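## Task

On the desk beside arm1, build a three-level stack. Bottom: the small sealed carton. Middle: the wooden block that has one large hole. Top: the long cardboard box. Each item must rest on one of its long faces, sit roughly centred over the item beneath, and no part of any of the three may overhang the desk's edges. All other objects must finish sitting directly on the furniture they started on. The attempt fails if any object from a furniture top ends up on the floor without a gripper holding it, or if any object ever goes into or beneath a piece of furniture, even while gripped. The stack only counts if it stays put without robot support, so release everything and move the arms away at the end.

## Robot and tools

ROBOTS. Three identical i2rt Big YAM arms: arm1, arm2, arm3. Each has six revolute joints, a two-finger gripper and a wrist camera (arm1_cam_wrist, arm2_cam_wrist, arm3_cam_wrist). Two fixed room cameras, room_a and room_b, view the scene. With joints 1 and 6 at 0 and the hand level and forward, the wrist camera rides on top of the hand looking toward the fingertips. Reach is about 1.0 m from the joint-1 axis. The arms act independently and do not wait for one another.

FRAMES. A single scene frame is used: origin on the floor, +z upward. The hand point is midway between the fingertips; the hand's z axis runs along the fingers and the fingers close along its y axis. Foot poses are not printed. All commands, however, are joint-space, not Cartesian.

execute_actions. Argument "actions" is a list holding zero or one action. An action is an object keyed by "arm1", "arm2" and/or "arm3"; each value is {"joints": {...}} with any subset of these absolute targets (not offsets): joint1_rad -2.879..2.879 (base yaw, positive = counter-clockwise seen from above, 0 = direction the foot faces); joint2_rad 0..3.141 (shoulder, 0 = upper arm pointing back roughly level, increasing lifts it up then forward); joint3_rad 0..3.019 (elbow, 0 = folded, increasing opens); joint4_rad -1.692..1.57 (hand pitch, positive tilts fingers up); joint5_rad -1.57..1.57 (hand side swing, positive to the arm's right); joint6_rad -2.094..2.094 (hand roll, positive clockwise seen from behind); gripper_m 0..0.093 metres of fingertip gap. Joints are in radians. Completion tolerances: ±0.045, 0.14, 0.09, 0.055, 0.03, 0.035 rad and ±0.003 m. All motions in one action start together but finish at different times, since each joint has its own speed, so the hand can sweep a wide path; use intermediate postures near obstacles. An action is capped at 15 s. Omitted joints or arms keep chasing older targets. Any unknown key or out-of-range number rejects the whole call and nothing moves. Optional "cameras": list of names from arm1_cam_wrist, arm2_cam_wrist, arm3_cam_wrist, room_a, room_b, all (max 16); omitted/null/["all"] gives all, [] gives none. An empty actions list just reports state and images. Example: {"actions":[{"arm1":{"joints":{"gripper_m":0.05}},"arm2":{"joints":{"joint1_rad":0.3}}}]}.

wait: {"seconds": 0..10}. Commands nothing new; returns the same as an empty action. zoom_image: {"camera": name, "region": [x0,y0,x1,y1]} in pixels of that camera's latest full image, top-left origin, at most 504x504. Wrist images are 616x616 fisheye, room images 504x504. finished_scene: {"scene": 1 or 2}; irreversible, ends the scene and reports success, then gives the next task.

RESULTS. Each robot's state includes joint_positions, joint torques (whole drive output per arm joint, with per-unit offset, scale and noise; nonzero even in free air, friction can mask or mimic load), and joint_status per commanded key. A "pictures" line lists the order of returned images. Status words: "off_target" = stopped short and may still push; "contact_stop" or "time_out" = old target dropped and the joint holds where it stopped, except after time_out a joint may keep a target (or one within 0.375, 0.375, 0.113, 0.225, 0.075, 0.3 rad of its position for joints 1-6) and keep pushing, moving on its own if freed. "joint command not followed" (often with a "cause:" line) means a self/inter-arm collision check blocked that arm's joint targets; those joints show "not_followed", the gripper part still executes, and the blocked targets may be retried on later actions until replaced by passable ones. on_its_own lists what the arm is doing without this call's command; "held at" is the held target, not the actual position. A target very close to the current position may not move a joint. Loaded joints sag. MOTOR HOT appears at 85 °C; at 100 °C an OVER-TEMPERATURE FAULT drops that whole arm and gripper until cooled, with "limit_stop_at_motor_heat" on unfinished keys (resend the target afterward). If a call reports a stop, later motion calls in the same reply are skipped.

CAUTIONS. The arms do not stop on touch; they keep pressing, possibly hard, which heats motors. Relieve a stuck joint by commanding its reported position. Never let two robots press together hard (this fails and ends the run); the safety check ignores fingers, gripper housings and wrist cameras and can react late. Contacts via objects don't count as robot contact. Avoid dropping, slamming or knocking objects, letting anything fall to the floor, or pushing items into or under furniture. Loose objects may occasionally be nudged by an outside push, so re-check before finishing. Gripper force is roughly 50-62 N per pad. Finish by opening grippers and withdrawing arms so the stack stands alone.

Each tool is called after "Emit:" in YAML: its name, and indented under it one key for each argument.

## Session

Emit:
execute_actions:
  actions: []

Scene clock: 0.00 s.
Joint torques (N m, as the arm reports them, + toward a larger angle): no reading
arm1.joint_positions: joint1_rad=-0.486 joint2_rad=+0.539 joint3_rad=+1.396 joint4_rad=-1.272 joint5_rad=-0.054 joint6_rad=-0.363 gripper_m=+0.094
arm1.joint_status: not commanded
arm1.hand: x=-1.1791 y=-0.2939 z=+1.3661 quat_wxyz=(-0.160, -0.666, -0.508, +0.522) (m; scene frame)
arm2.joint_positions: joint1_rad=-0.627 joint2_rad=+0.475 joint3_rad=+1.458 joint4_rad=-1.264 joint5_rad=-0.285 joint6_rad=-0.462 gripper_m=+0.094
arm2.joint_status: not commanded
arm2.hand: x=+0.0755 y=-0.1764 z=+1.5282 quat_wxyz=(-0.508, +0.649, -0.463, -0.327) (m; scene frame)
arm3.joint_positions: joint1_rad=+0.794 joint2_rad=+0.323 joint3_rad=+1.380 joint4_rad=-1.430 joint5_rad=-0.175 joint6_rad=+0.748 gripper_m=+0.095
arm3.joint_status: not commanded
arm3.hand: x=+1.0976 y=+0.5017 z=+1.3600 quat_wxyz=(-0.502, -0.262, -0.782, -0.259) (m; scene frame)
pictures: arm1_cam_wrist, arm2_cam_wrist, arm3_cam_wrist, room_a, room_b
Images, in order (width x height): arm1_cam_wrist 616x616, arm2_cam_wrist 616x616, arm3_cam_wrist 616x616, room_a 504x504, room_b 504x504.

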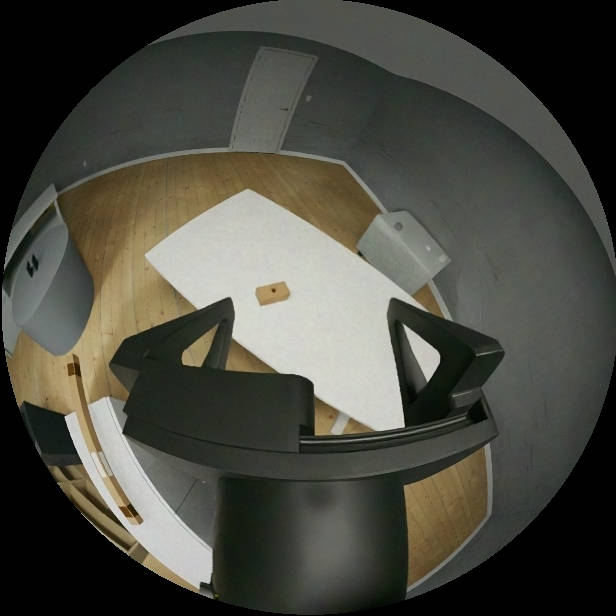

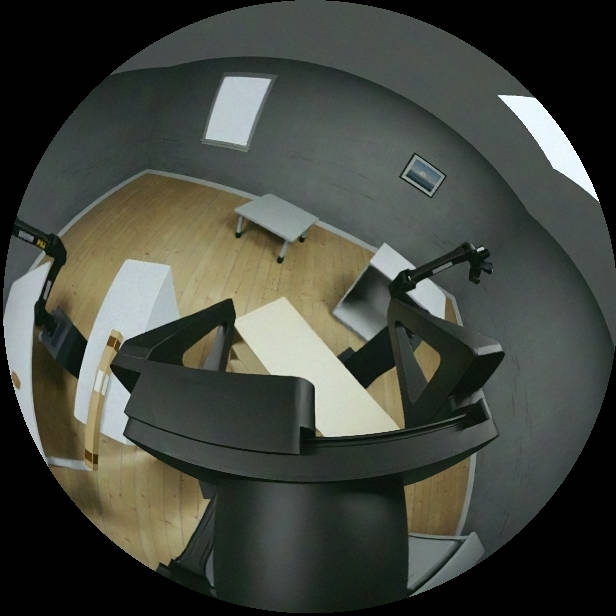

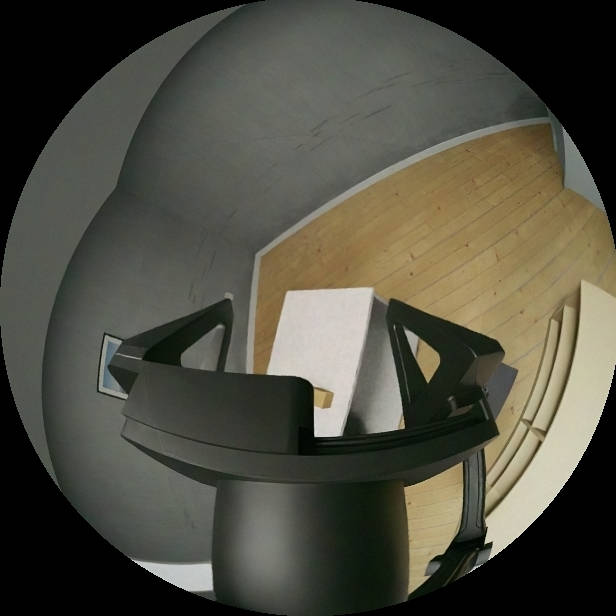

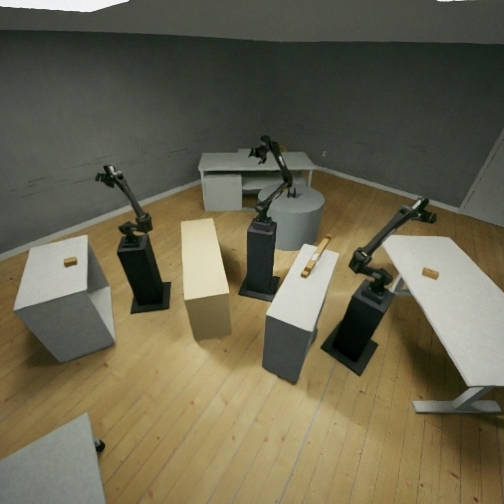

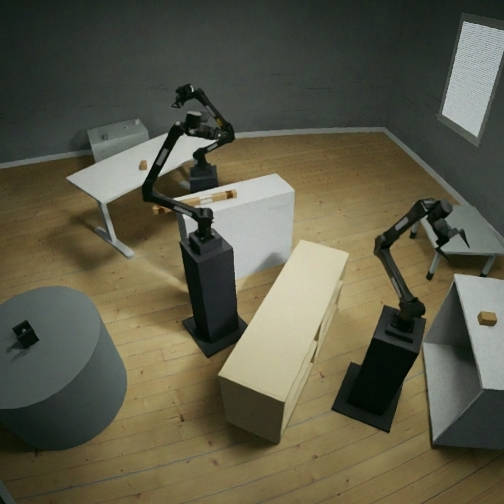

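Emit:
zoom_image:
  camera: "room_a"
  region: [250, 170, 504, 400]

Emit:
zoom_image:
  camera: "room_a"
  region: [0, 130, 280, 370]

Emit:
zoom_image:
  camera: "room_b"
  region: [50, 70, 320, 300]

Emit:
execute_actions:
  actions:
    - {"arm1":{"joints":{"joint5_rad":0,"joint6_rad":0,"joint4_rad":-0.857}},"arm2":{"joints":{"joint5_rad":0,"joint6_rad":0,"joint4_rad":-1.6}},"arm3":{"joints":{"joint5_rad":0,"joint6_rad":0,"joint4_rad":-1.6}}}
  cameras: []

Region (250, 170, 504, 400) of room_a's 504x504 image, scaled by 1.984, with more detail than that image has; it fills the top 456 rows of this view, and the rest is white.

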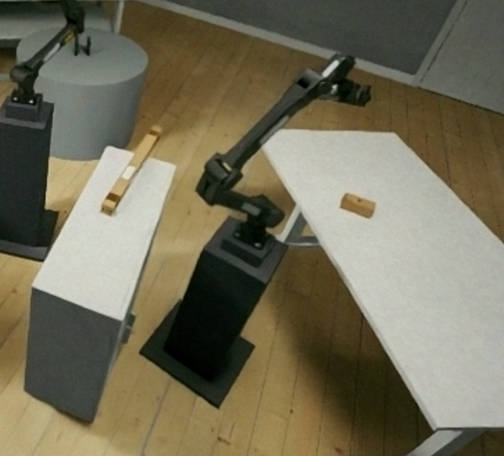

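Region (0, 130, 280, 370) of room_a's 504x504 image, scaled by 1.800, with more detail than that image has; it fills the top 432 rows of this view, and the rest is white.

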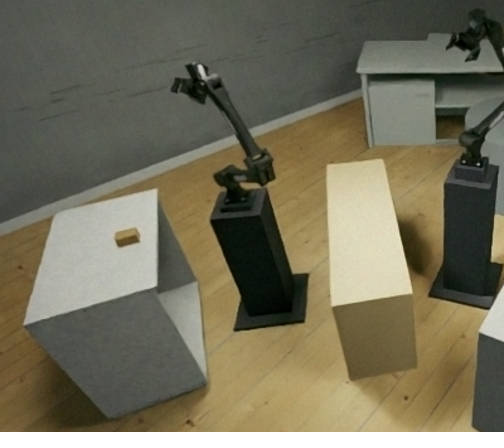

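Region (50, 70, 320, 300) of room_b's 504x504 image, scaled by 1.867, with more detail than that image has; it fills the top 429 rows of this view, and the rest is white.

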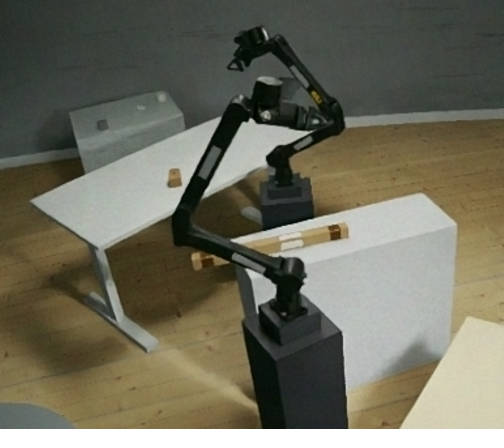

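Scene clock: 24.53 s.
Joint torques (N m, as the arm reports them, + toward a larger angle): arm1=[ 0.09  4.76 10.39  3.09  0.14  0.04] | arm2=[-0.38  3.45  6.39  1.27  0.17  0.2 ] | arm3=[ 0.13  5.44  8.71  0.81  0.23 -0.14]
arm1.joint_positions: joint1_rad=-0.486 joint2_rad=+0.539 joint3_rad=+1.396 joint4_rad=-0.881 joint5_rad=-0.003 joint6_rad=-0.009 gripper_m=+0.094
arm1.joint_status: all done
arm1.hand: x=-1.1981 y=-0.3057 z=+1.4594 quat_wxyz=(-0.297, -0.641, -0.318, +0.632) (m; scene frame)
arm2.joint_positions: joint1_rad=-0.627 joint2_rad=+0.475 joint3_rad=+1.458 joint4_rad=-1.588 joint5_rad=-0.004 joint6_rad=-0.010 gripper_m=+0.094
arm2.joint_status: all done
arm2.hand: x=+0.1109 y=-0.2186 z=+1.4548 quat_wxyz=(-0.378, +0.515, -0.722, -0.266) (m; scene frame)
arm3.joint_positions: joint1_rad=+0.794 joint2_rad=+0.323 joint3_rad=+1.380 joint4_rad=-1.591 joint5_rad=-0.003 joint6_rad=+0.013 gripper_m=+0.095
arm3.joint_status: all done
arm3.hand: x=+1.0818 y=+0.4721 z=+1.3239 quat_wxyz=(-0.496, -0.014, -0.868, +0.009) (m; scene frame)
pictures: none
No camera images: the call's "cameras" was empty. Leave "cameras" out to get every camera's image.

Emit:
execute_actions:
  actions:
    - {"arm1":{"joints":{"joint3_rad":0.9}},"arm2":{"joints":{"joint2_rad":1.0}},"arm3":{"joints":{"joint1_rad":1.2}}}

Scene clock: 42.37 s.
Joint torques (N m, as the arm reports them, + toward a larger angle): arm1=[ 0.05  1.21 12.25  2.5   0.15  0.04] | arm2=[ 0.   -5.16  8.65  0.73  0.18  0.2 ] | arm3=[ 0.88  5.38  8.75  0.81  0.2  -0.16]
arm1.joint_positions: joint1_rad=-0.486 joint2_rad=+0.546 joint3_rad=+0.894 joint4_rad=-0.868 joint5_rad=-0.003 joint6_rad=-0.009 gripper_m=+0.094
arm1.joint_status: all done
arm1.hand: x=-1.2496 y=-0.3645 z=+1.1865 quat_wxyz=(-0.211, -0.776, -0.383, +0.455) (m; scene frame)
arm2.joint_positions: joint1_rad=-0.627 joint2_rad=+1.002 joint3_rad=+1.458 joint4_rad=-1.590 joint5_rad=-0.004 joint6_rad=-0.010 gripper_m=+0.094
arm2.joint_status: all done
arm2.hand: x=+0.1753 y=-0.0386 z=+1.3432 quat_wxyz=(-0.175, +0.567, -0.796, -0.124) (m; scene frame)
arm3.joint_positions: joint1_rad=+1.191 joint2_rad=+0.323 joint3_rad=+1.380 joint4_rad=-1.591 joint5_rad=-0.002 joint6_rad=+0.012 gripper_m=+0.095
arm3.joint_status: all done
arm3.hand: x=+1.0763 y=+0.5045 z=+1.3234 quat_wxyz=(-0.485, +0.157, -0.856, -0.088) (m; scene frame)
pictures: arm1_cam_wrist, arm2_cam_wrist, arm3_cam_wrist, room_a, room_b
Images, in order (width x height): arm1_cam_wrist 616x616, arm2_cam_wrist 616x616, arm3_cam_wrist 616x616, room_a 504x504, room_b 504x504.

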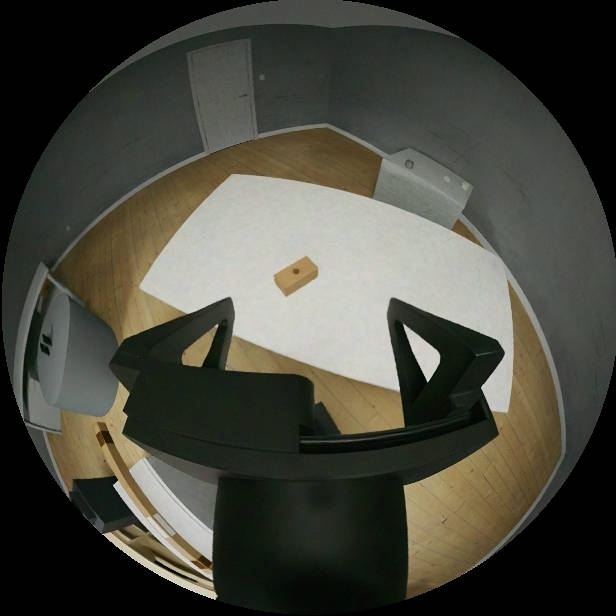

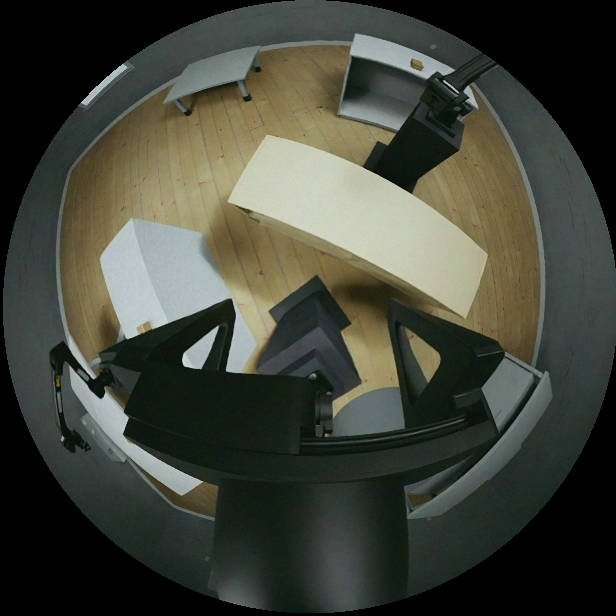

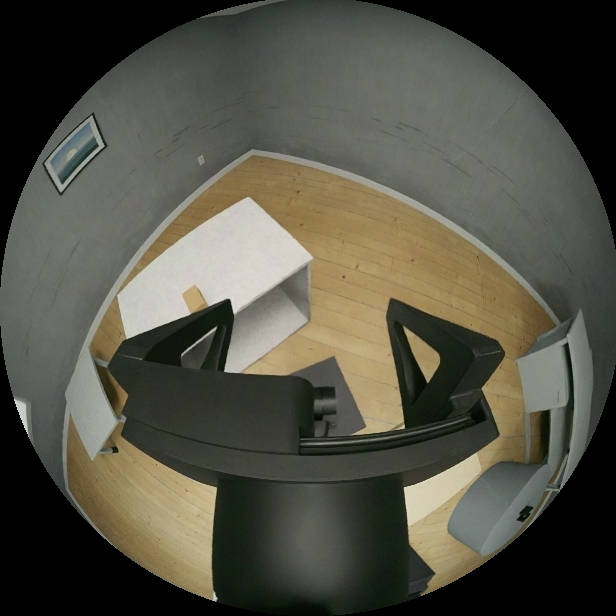

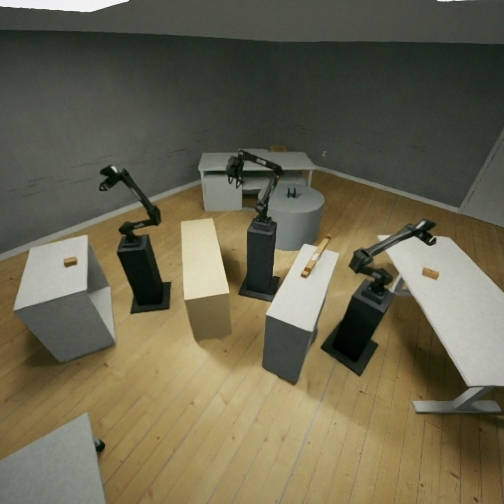

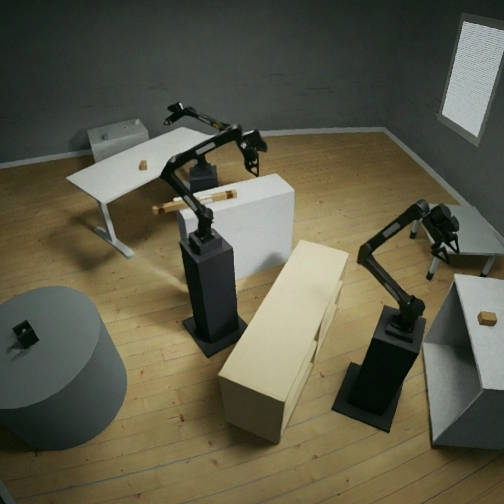

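Emit:
execute_actions:
  actions:
    - {"arm1":{"joints":{"joint1_rad":-0.42,"joint2_rad":1.978,"joint3_rad":1.851,"joint4_rad":-1.444}},"arm2":{"joints":{"joint1_rad":1.1}},"arm3":{"joints":{"joint1_rad":2.07,"joint2_rad":1.673,"joint3_rad":1.476,"joint4_rad":-1.374}}}

Scene clock: 126.30 s.
Joint torques (N m, as the arm reports them, + toward a larger angle): arm1=[  0.17 -18.28  14.65  -0.26   0.1    0.04] | arm2=[-0.05 -4.47  8.58  0.67  0.06  0.22] | arm3=[ -0.55 -16.06  10.88  -0.12   0.11  -0.14]
arm1.joint_positions: joint1_rad=-0.426 joint2_rad=+1.989 joint3_rad=+1.805 joint4_rad=-1.431 joint5_rad=-0.002 joint6_rad=-0.009 gripper_m=+0.094
arm1.joint_status: all done
arm1.hand: x=-1.4086 y=-0.6157 z=+0.9264 quat_wxyz=(+0.015, -0.885, -0.464, -0.017) (m; scene frame)
arm2.joint_positions: joint1_rad=+1.096 joint2_rad=+1.002 joint3_rad=+1.458 joint4_rad=-1.590 joint5_rad=-0.001 joint6_rad=-0.008 gripper_m=+0.094
arm2.joint_status: all done
arm2.hand: x=-0.2491 y=-0.2804 z=+1.3454 quat_wxyz=(-0.018, +0.972, -0.089, -0.217) (m; scene frame)
arm3.joint_positions: joint1_rad=+2.076 joint2_rad=+1.668 joint3_rad=+1.471 joint4_rad=-1.375 joint5_rad=+0.000 joint6_rad=+0.011 gripper_m=+0.095
arm3.joint_status: all done
arm3.hand: x=+1.1549 y=+0.9447 z=+0.9745 quat_wxyz=(+0.005, +0.582, -0.813, +0.007) (m; scene frame)
pictures: arm1_cam_wrist, arm2_cam_wrist, arm3_cam_wrist, room_a, room_b
Images, in order (width x height): arm1_cam_wrist 616x616, arm2_cam_wrist 616x616, arm3_cam_wrist 616x616, room_a 504x504, room_b 504x504.

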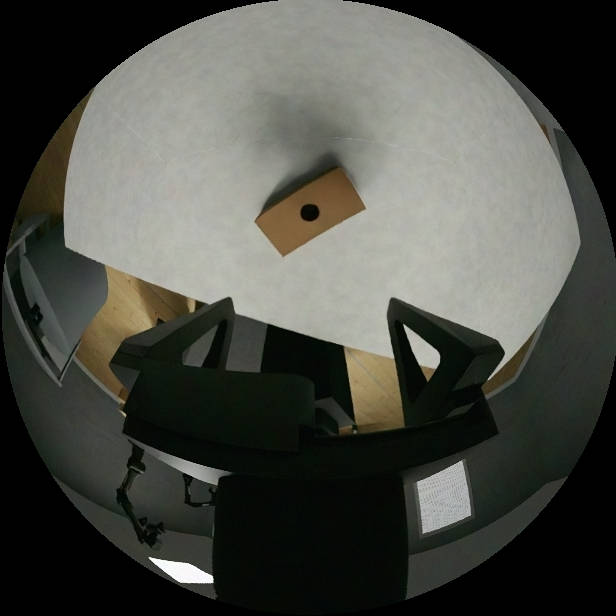

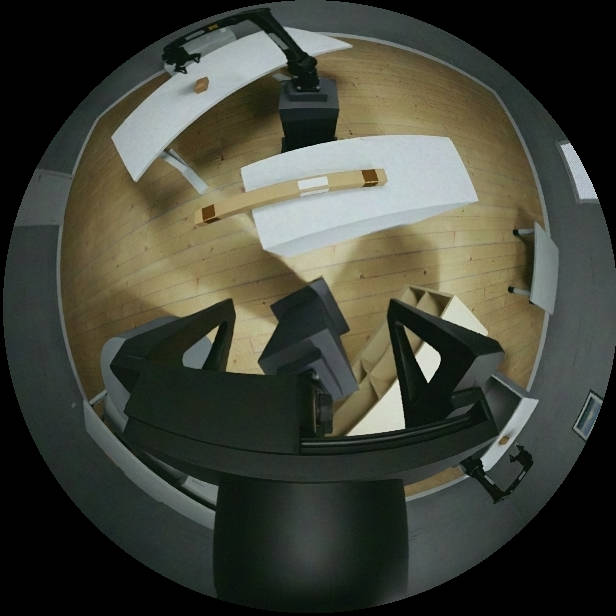

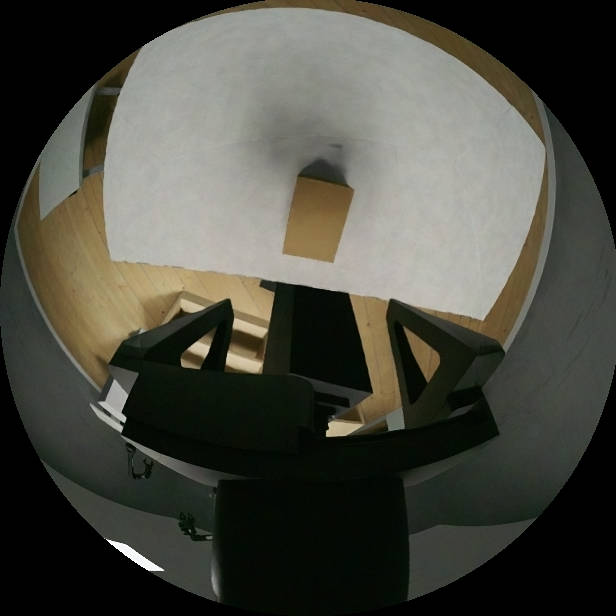

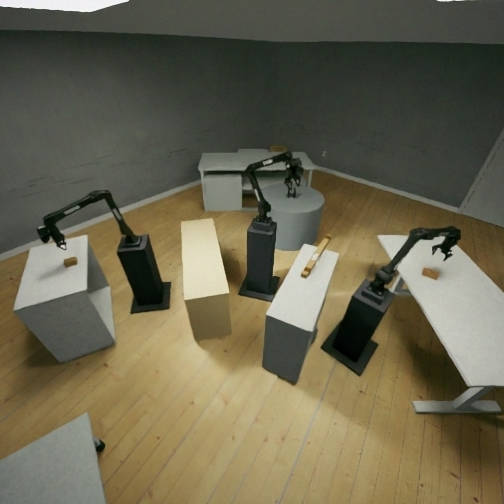

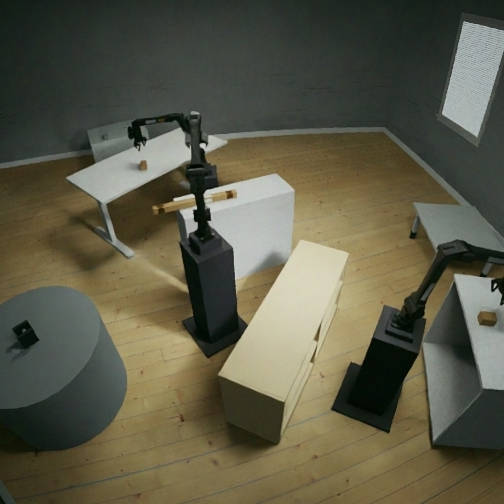

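Emit:
execute_actions:
  actions:
    - {"arm1":{"joints":{"joint2_rad":2.062,"joint3_rad":1.71,"joint4_rad":-1.2,"joint6_rad":0.98}},"arm2":{"joints":{"joint1_rad":-1.13}},"arm3":{"joints":{"joint1_rad":2.066,"joint2_rad":1.763,"joint3_rad":1.392,"joint4_rad":-1.2,"joint6_rad":0.21}}}

Scene clock: 198.93 s.
Joint torques (N m, as the arm reports them, + toward a larger angle): arm1=[  0.1  -17.52  10.69   1.04   0.2    0.04] | arm2=[-0.1  -5.55  8.69  0.8   0.08  0.18] | arm3=[ -0.87 -18.32   9.75   0.14   0.13   0.12]
arm1.joint_positions: joint1_rad=-0.426 joint2_rad=+2.056 joint3_rad=+1.705 joint4_rad=-1.215 joint5_rad=-0.002 joint6_rad=+0.971 gripper_m=+0.094
arm1.joint_status: all done
arm1.hand: x=-1.4184 y=-0.6278 z=+0.8492 quat_wxyz=(+0.002, -1.000, +0.007, +0.006) (m; scene frame)
arm2.joint_positions: joint1_rad=-1.126 joint2_rad=+1.002 joint3_rad=+1.458 joint4_rad=-1.590 joint5_rad=-0.001 joint6_rad=-0.008 gripper_m=+0.094
arm2.joint_status: all done
arm2.hand: x=+0.3075 y=-0.1278 z=+1.3434 quat_wxyz=(-0.201, +0.352, -0.911, -0.075) (m; scene frame)
arm3.joint_positions: joint1_rad=+2.076 joint2_rad=+1.774 joint3_rad=+1.392 joint4_rad=-1.211 joint5_rad=+0.000 joint6_rad=+0.198 gripper_m=+0.095
arm3.joint_status: all done
arm3.hand: x=+1.1591 y=+0.9562 z=+0.8936 quat_wxyz=(+0.012, +0.503, -0.864, +0.014) (m; scene frame)
pictures: arm1_cam_wrist, arm2_cam_wrist, arm3_cam_wrist, room_a, room_b
Images, in order (width x height): arm1_cam_wrist 616x616, arm2_cam_wrist 616x616, arm3_cam_wrist 616x616, room_a 504x504, room_b 504x504.

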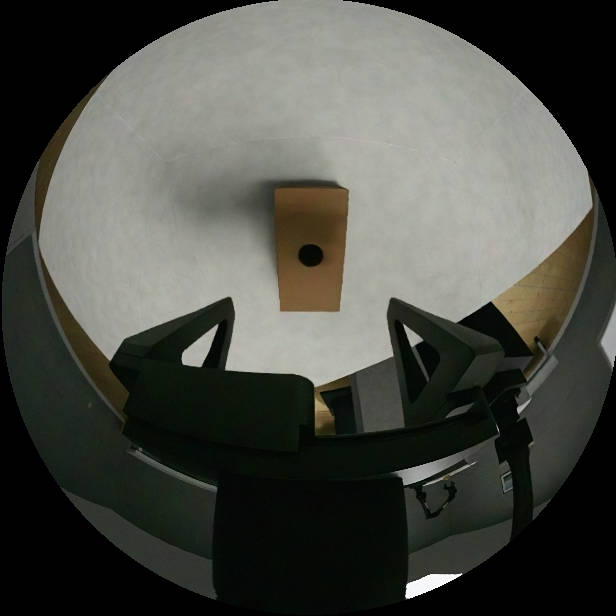

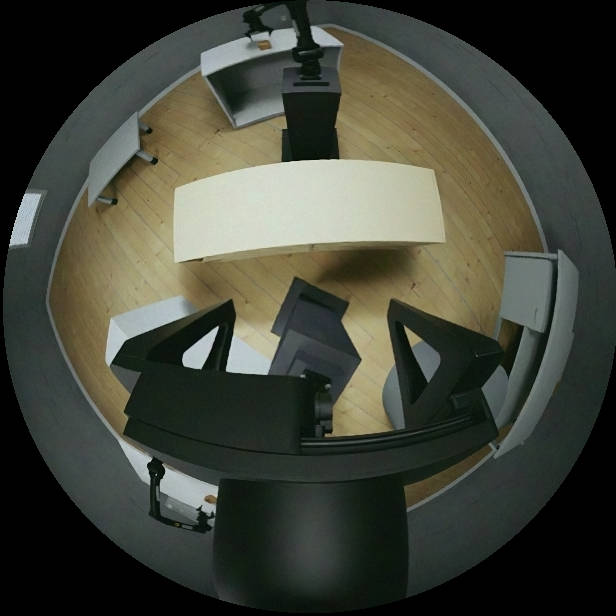

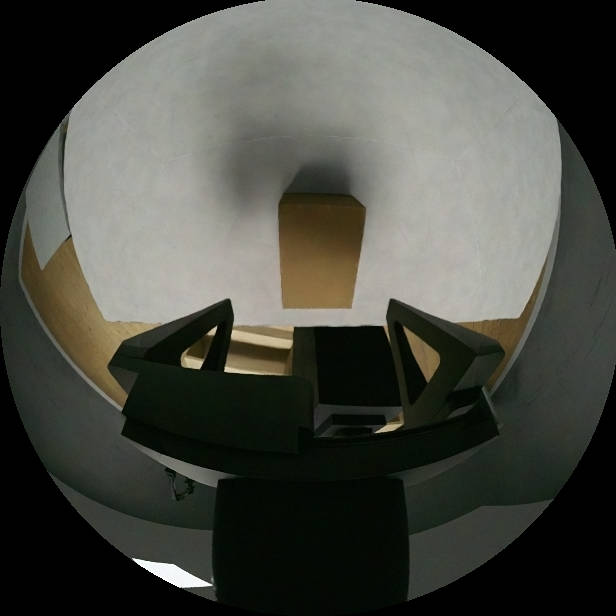

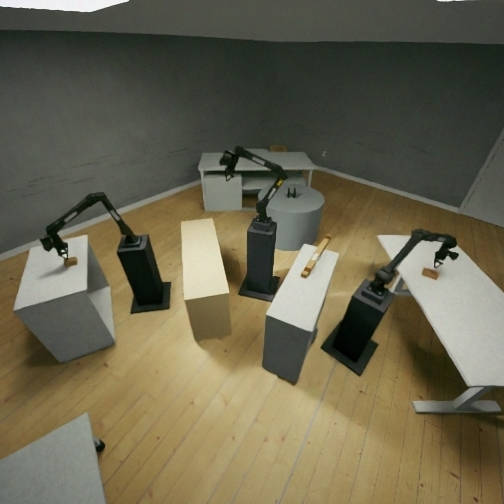

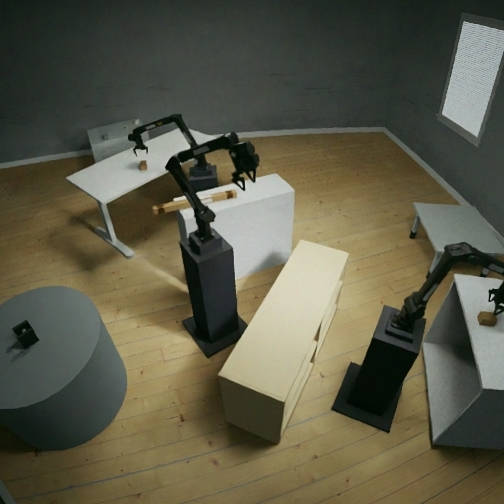

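Emit:
execute_actions:
  actions:
    - {"arm1":{"joints":{"joint1_rad":1.47,"joint2_rad":1.649,"joint3_rad":1.63,"joint4_rad":-1.53,"joint6_rad":0}},"arm3":{"joints":{"joint1_rad":2.05,"joint2_rad":1.853,"joint3_rad":1.257,"joint4_rad":-0.95}}}

Scene clock: 242.67 s.
Joint torques (N m, as the arm reports them, + toward a larger angle): arm1=[ -0.6  -13.02  11.53  -0.16   0.03  -0.09] | arm2=[-0.6  -4.76  8.61  0.58  0.02  0.21] | arm3=[ -0.83 -18.37   8.84   0.19   0.13   0.12]
arm1.joint_positions: joint1_rad=+1.479 joint2_rad=+1.650 joint3_rad=+1.623 joint4_rad=-1.515 joint5_rad=-0.001 joint6_rad=+0.009 gripper_m=+0.094
arm1.joint_status: all done
arm1.hand: x=-0.5720 y=-0.2646 z=+1.0339 quat_wxyz=(-0.009, -0.144, -0.990, -0.002) (m; scene frame)
arm2.joint_positions: joint1_rad=-1.126 joint2_rad=+1.002 joint3_rad=+1.458 joint4_rad=-1.590 joint5_rad=-0.001 joint6_rad=-0.008 gripper_m=+0.094
arm2.joint_status: not commanded
arm2.hand: x=+0.3075 y=-0.1278 z=+1.3434 quat_wxyz=(-0.201, +0.352, -0.911, -0.075) (m; scene frame)
arm3.joint_positions: joint1_rad=+2.060 joint2_rad=+1.863 joint3_rad=+1.254 joint4_rad=-0.961 joint5_rad=+0.000 joint6_rad=+0.198 gripper_m=+0.095
arm3.joint_status: all done
arm3.hand: x=+1.1659 y=+0.9483 z=+0.8035 quat_wxyz=(+0.003, +0.496, -0.868, +0.006) (m; scene frame)
pictures: arm1_cam_wrist, arm2_cam_wrist, arm3_cam_wrist, room_a, room_b
Images, in order (width x height): arm1_cam_wrist 616x616, arm2_cam_wrist 616x616, arm3_cam_wrist 616x616, room_a 504x504, room_b 504x504.

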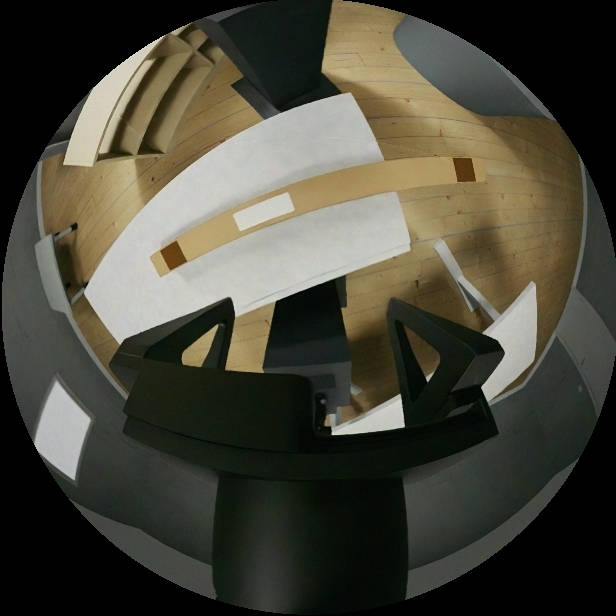

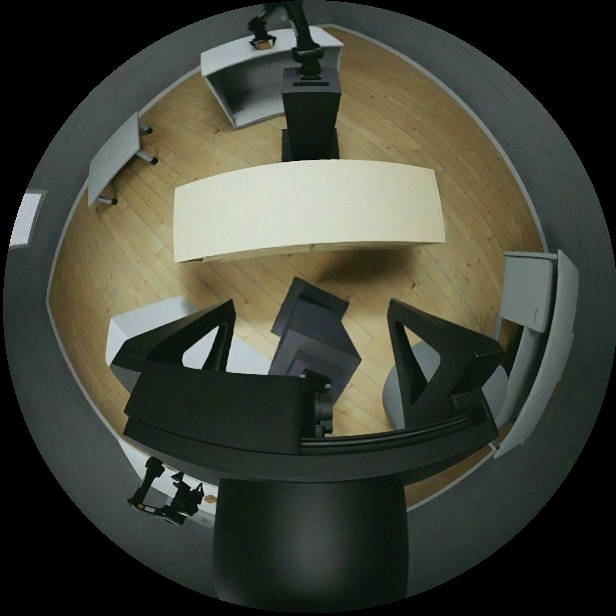

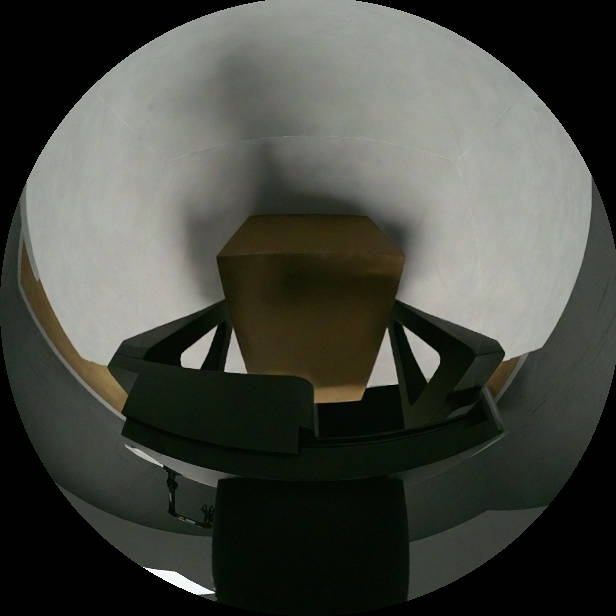

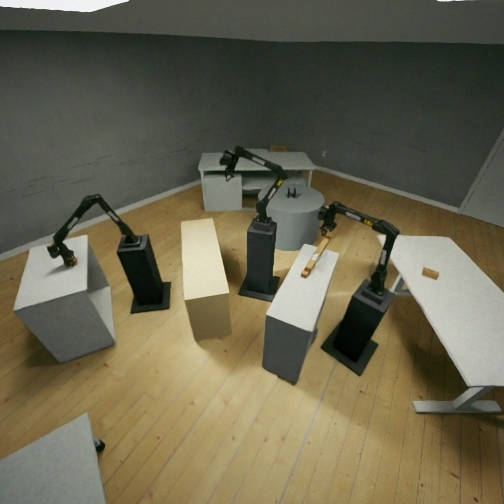

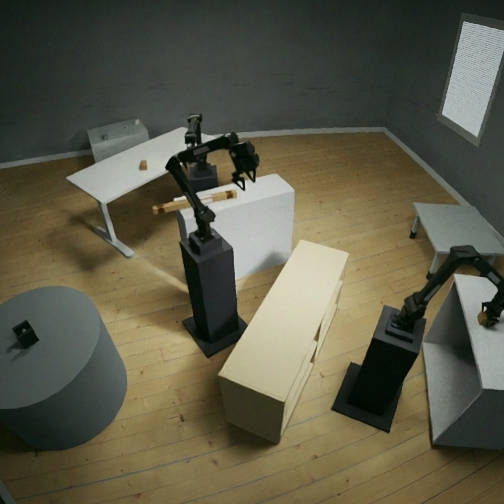

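Emit:
execute_actions:
  actions:
    - {"arm1":{"joints":{"joint1_rad":1.445,"joint2_rad":1.871,"joint3_rad":1.485,"joint4_rad":-1.17,"joint6_rad":1.268}},"arm3":{"joints":{"gripper_m":0.04}}}
  cameras: ["arm1_cam_wrist","arm3_cam_wrist"]

Scene clock: 291.63 s.
Joint torques (N m, as the arm reports them, + toward a larger angle): arm1=[ -0.26 -16.05  11.59   0.92   0.14   0.05] | arm2=[-0.84 -4.97  8.59  0.59  0.05  0.16] | arm3=[ -0.85 -18.41   8.86   0.18   0.14   0.11]
arm1.joint_positions: joint1_rad=+1.450 joint2_rad=+1.878 joint3_rad=+1.465 joint4_rad=-1.186 joint5_rad=-0.001 joint6_rad=+1.259 gripper_m=+0.094
arm1.joint_status: all done
arm1.hand: x=-0.5439 y=-0.2883 z=+0.8585 quat_wxyz=(+0.019, -0.706, -0.708, +0.007) (m; scene frame)
arm2.joint_positions: joint1_rad=-1.126 joint2_rad=+1.002 joint3_rad=+1.458 joint4_rad=-1.590 joint5_rad=-0.001 joint6_rad=-0.008 gripper_m=+0.094
arm2.joint_status: not commanded
arm2.hand: x=+0.3075 y=-0.1278 z=+1.3434 quat_wxyz=(-0.201, +0.352, -0.911, -0.075) (m; scene frame)
arm3.joint_positions: joint1_rad=+2.060 joint2_rad=+1.863 joint3_rad=+1.254 joint4_rad=-0.960 joint5_rad=+0.000 joint6_rad=+0.198 gripper_m=+0.060
arm3.joint_status: gripper_m off_target (ended at +0.060, target +0.040)
arm3.hand: x=+1.1659 y=+0.9484 z=+0.8035 quat_wxyz=(+0.003, +0.496, -0.868, +0.006) (m; scene frame)
pictures: arm1_cam_wrist, arm3_cam_wrist
Images, in order (width x height): arm1_cam_wrist 616x616, arm3_cam_wrist 616x616.

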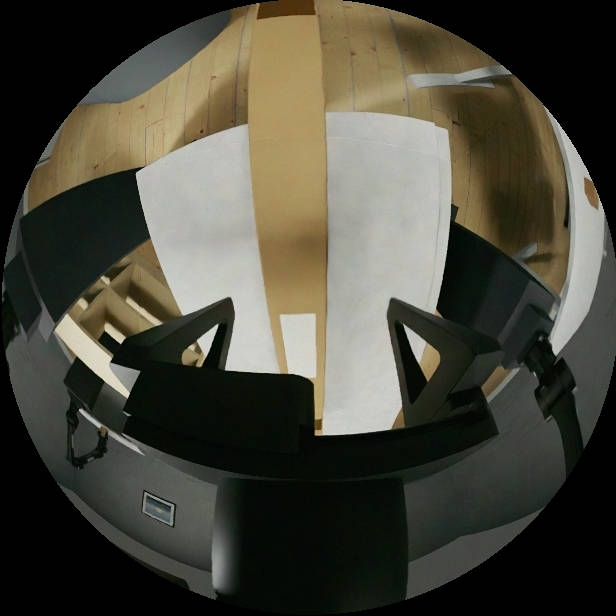

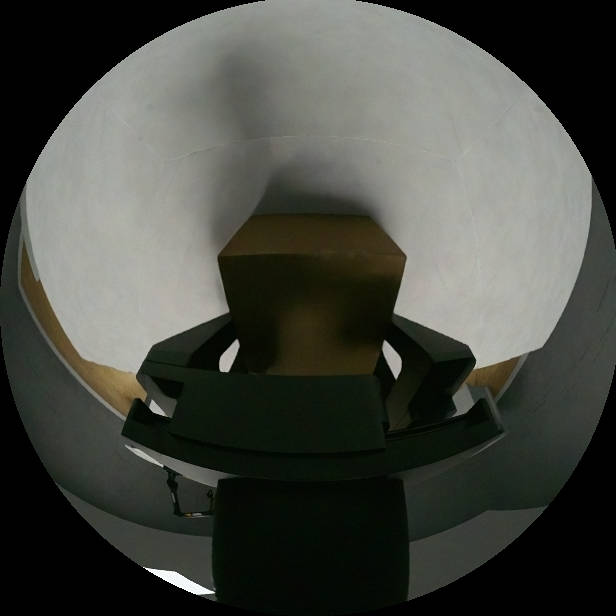

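Emit:
execute_actions:
  actions:
    - {"arm1":{"joints":{"joint2_rad":1.933,"joint3_rad":1.445,"joint4_rad":-1.047}},"arm3":{"joints":{"joint2_rad":1.76,"joint3_rad":1.42,"joint4_rad":-1.22}}}
  cameras: ["arm1_cam_wrist","arm3_cam_wrist","room_b"]

Scene clock: 305.63 s.
Joint torques (N m, as the arm reports them, + toward a larger angle): arm1=[ -0.28 -14.23   9.56   1.08   0.14   0.04] | arm2=[-0.31 -4.93  8.59  0.75  0.06  0.19] | arm3=[ -0.85 -17.26  13.35  -0.55   0.14   0.11]
arm1.joint_positions: joint1_rad=+1.450 joint2_rad=+1.912 joint3_rad=+1.447 joint4_rad=-1.063 joint5_rad=-0.001 joint6_rad=+1.259 gripper_m=+0.094
arm1.joint_status: all done
arm1.hand: x=-0.5250 y=-0.2943 z=+0.8339 quat_wxyz=(-0.012, -0.706, -0.708, -0.009) (m; scene frame)
arm2.joint_positions: joint1_rad=-1.126 joint2_rad=+1.002 joint3_rad=+1.458 joint4_rad=-1.590 joint5_rad=-0.001 joint6_rad=-0.008 gripper_m=+0.094
arm2.joint_status: not commanded
arm2.hand: x=+0.3075 y=-0.1278 z=+1.3434 quat_wxyz=(-0.201, +0.352, -0.911, -0.075) (m; scene frame)
arm3.joint_positions: joint1_rad=+2.060 joint2_rad=+1.757 joint3_rad=+1.381 joint4_rad=-1.210 joint5_rad=+0.000 joint6_rad=+0.198 gripper_m=+0.060
arm3.joint_status: all done
arm3.hand: x=+1.1660 y=+0.9500 z=+0.8981 quat_wxyz=(+0.010, +0.496, -0.868, +0.012) (m; scene frame)
pictures: arm1_cam_wrist, arm3_cam_wrist, room_b
Images, in order (width x height): arm1_cam_wrist 616x616, arm3_cam_wrist 616x616, room_b 504x504.

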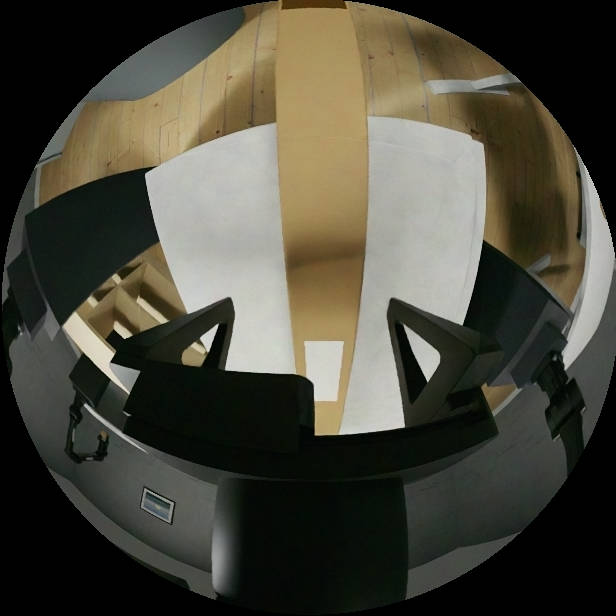

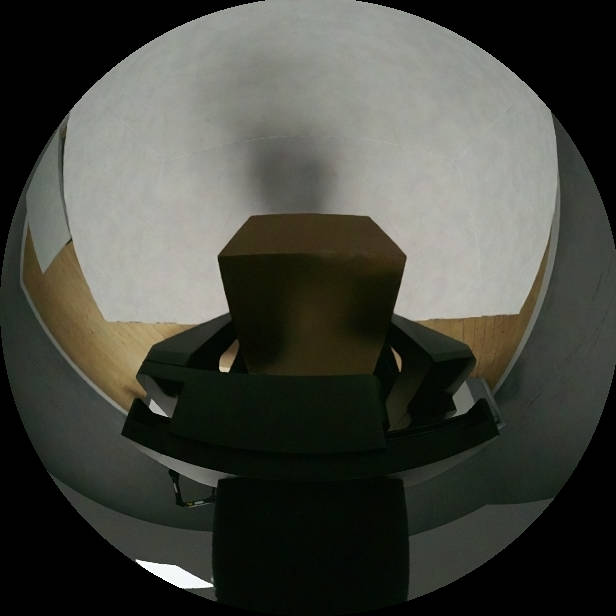

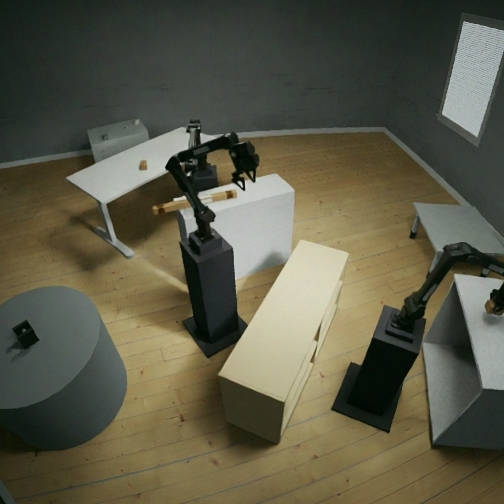

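Emit:
zoom_image:
  camera: "arm1_cam_wrist"
  region: [200, 100, 440, 380]

Region (200, 100, 440, 380) of arm1_cam_wrist's 616x616 image, scaled by 1.800, with more detail than that image has; it fills the left 432 columns of this view, and the rest is white.

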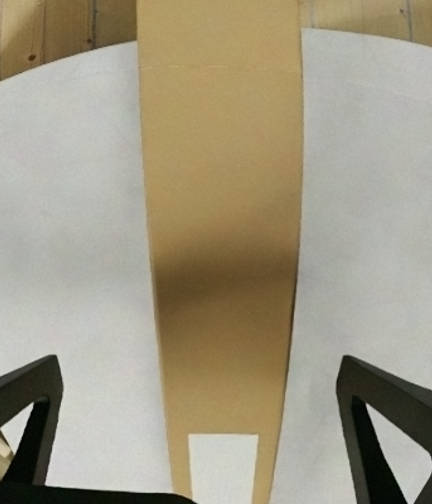

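Emit:
execute_actions:
  actions:
    - {"arm1":{"joints":{"joint2_rad":1.975,"joint3_rad":1.415,"joint4_rad":-1.005}},"arm3":{"joints":{"joint1_rad":-1.6,"joint2_rad":2.02,"joint3_rad":1.90,"joint4_rad":-1.42,"joint6_rad":0}}}

Scene clock: 333.00 s.
Joint torques (N m, as the arm reports them, + toward a larger angle): arm1=[ -0.23 -14.66   9.44   0.98   0.14   0.04] | arm2=[-0.4  -4.68  8.59  0.62  0.06  0.21] | arm3=[  1.13 -24.17  12.88  -0.52   0.02  -0.15]
arm1.joint_positions: joint1_rad=+1.450 joint2_rad=+1.958 joint3_rad=+1.414 joint4_rad=-1.020 joint5_rad=-0.001 joint6_rad=+1.259 gripper_m=+0.094
arm1.joint_status: all done
arm1.hand: x=-0.5333 y=-0.2914 z=+0.7983 quat_wxyz=(+0.004, -0.706, -0.708, -0.001) (m; scene frame)
arm2.joint_positions: joint1_rad=-1.126 joint2_rad=+1.002 joint3_rad=+1.458 joint4_rad=-1.590 joint5_rad=-0.001 joint6_rad=-0.008 gripper_m=+0.094
arm2.joint_status: not commanded
arm2.hand: x=+0.3075 y=-0.1278 z=+1.3434 quat_wxyz=(-0.201, +0.352, -0.911, -0.075) (m; scene frame)
arm3.joint_positions: joint1_rad=-1.610 joint2_rad=+2.051 joint3_rad=+1.873 joint4_rad=-1.411 joint5_rad=+0.002 joint6_rad=+0.012 gripper_m=+0.060
arm3.joint_status: all done
arm3.hand: x=+0.5198 y=+0.0606 z=+0.9288 quat_wxyz=(-0.003, -0.940, -0.341, -0.005) (m; scene frame)
pictures: arm1_cam_wrist, arm2_cam_wrist, arm3_cam_wrist, room_a, room_b
Images, in order (width x height): arm1_cam_wrist 616x616, arm2_cam_wrist 616x616, arm3_cam_wrist 616x616, room_a 504x504, room_b 504x504.

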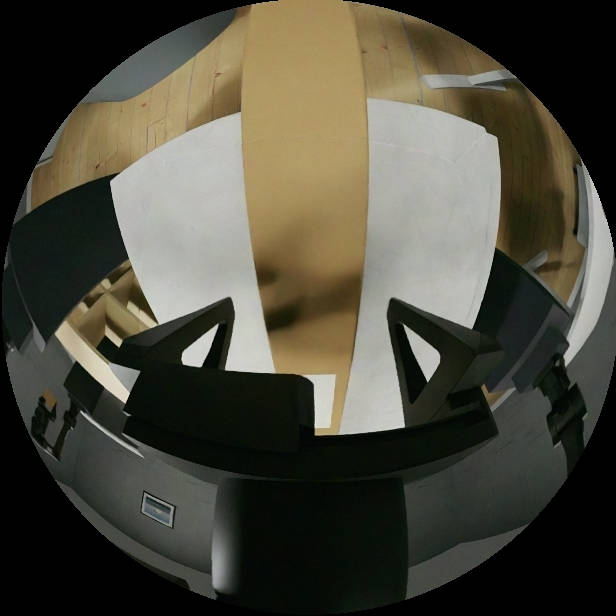

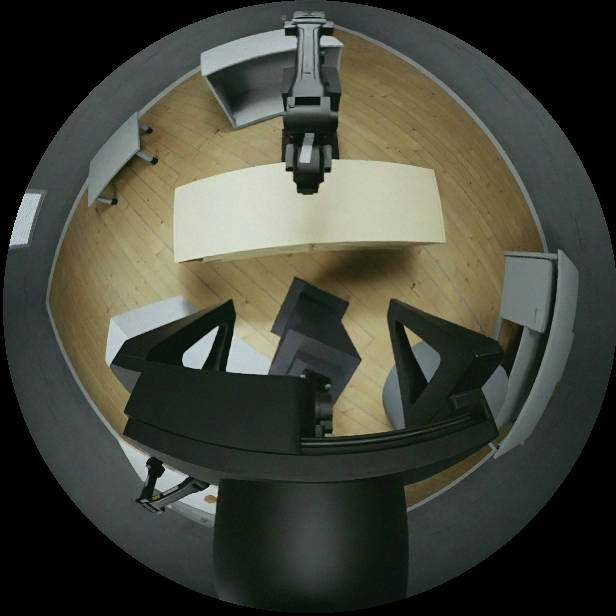

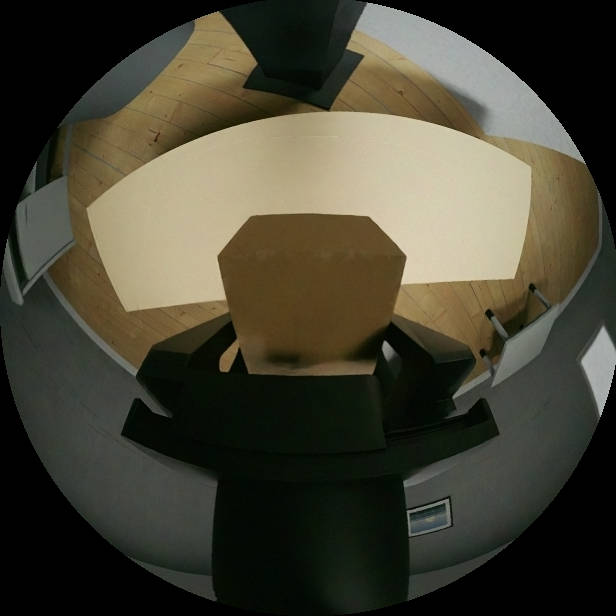

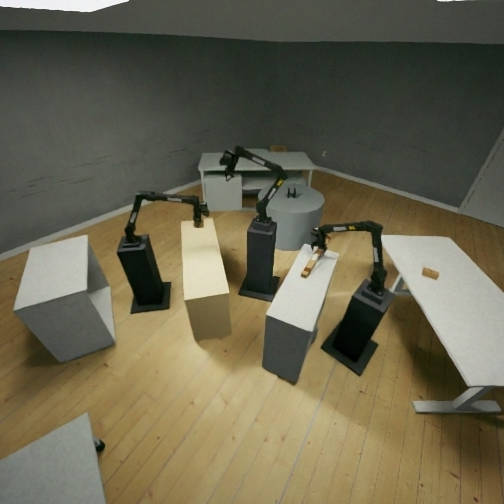

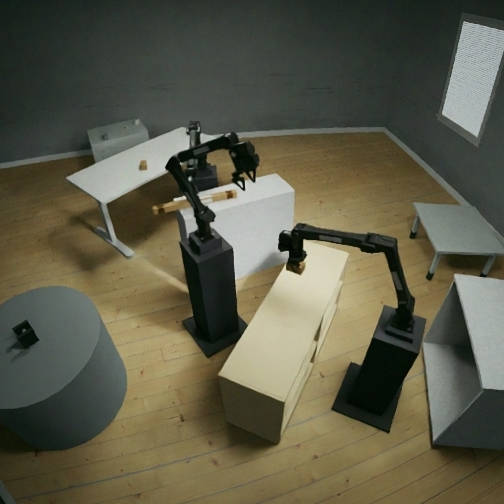

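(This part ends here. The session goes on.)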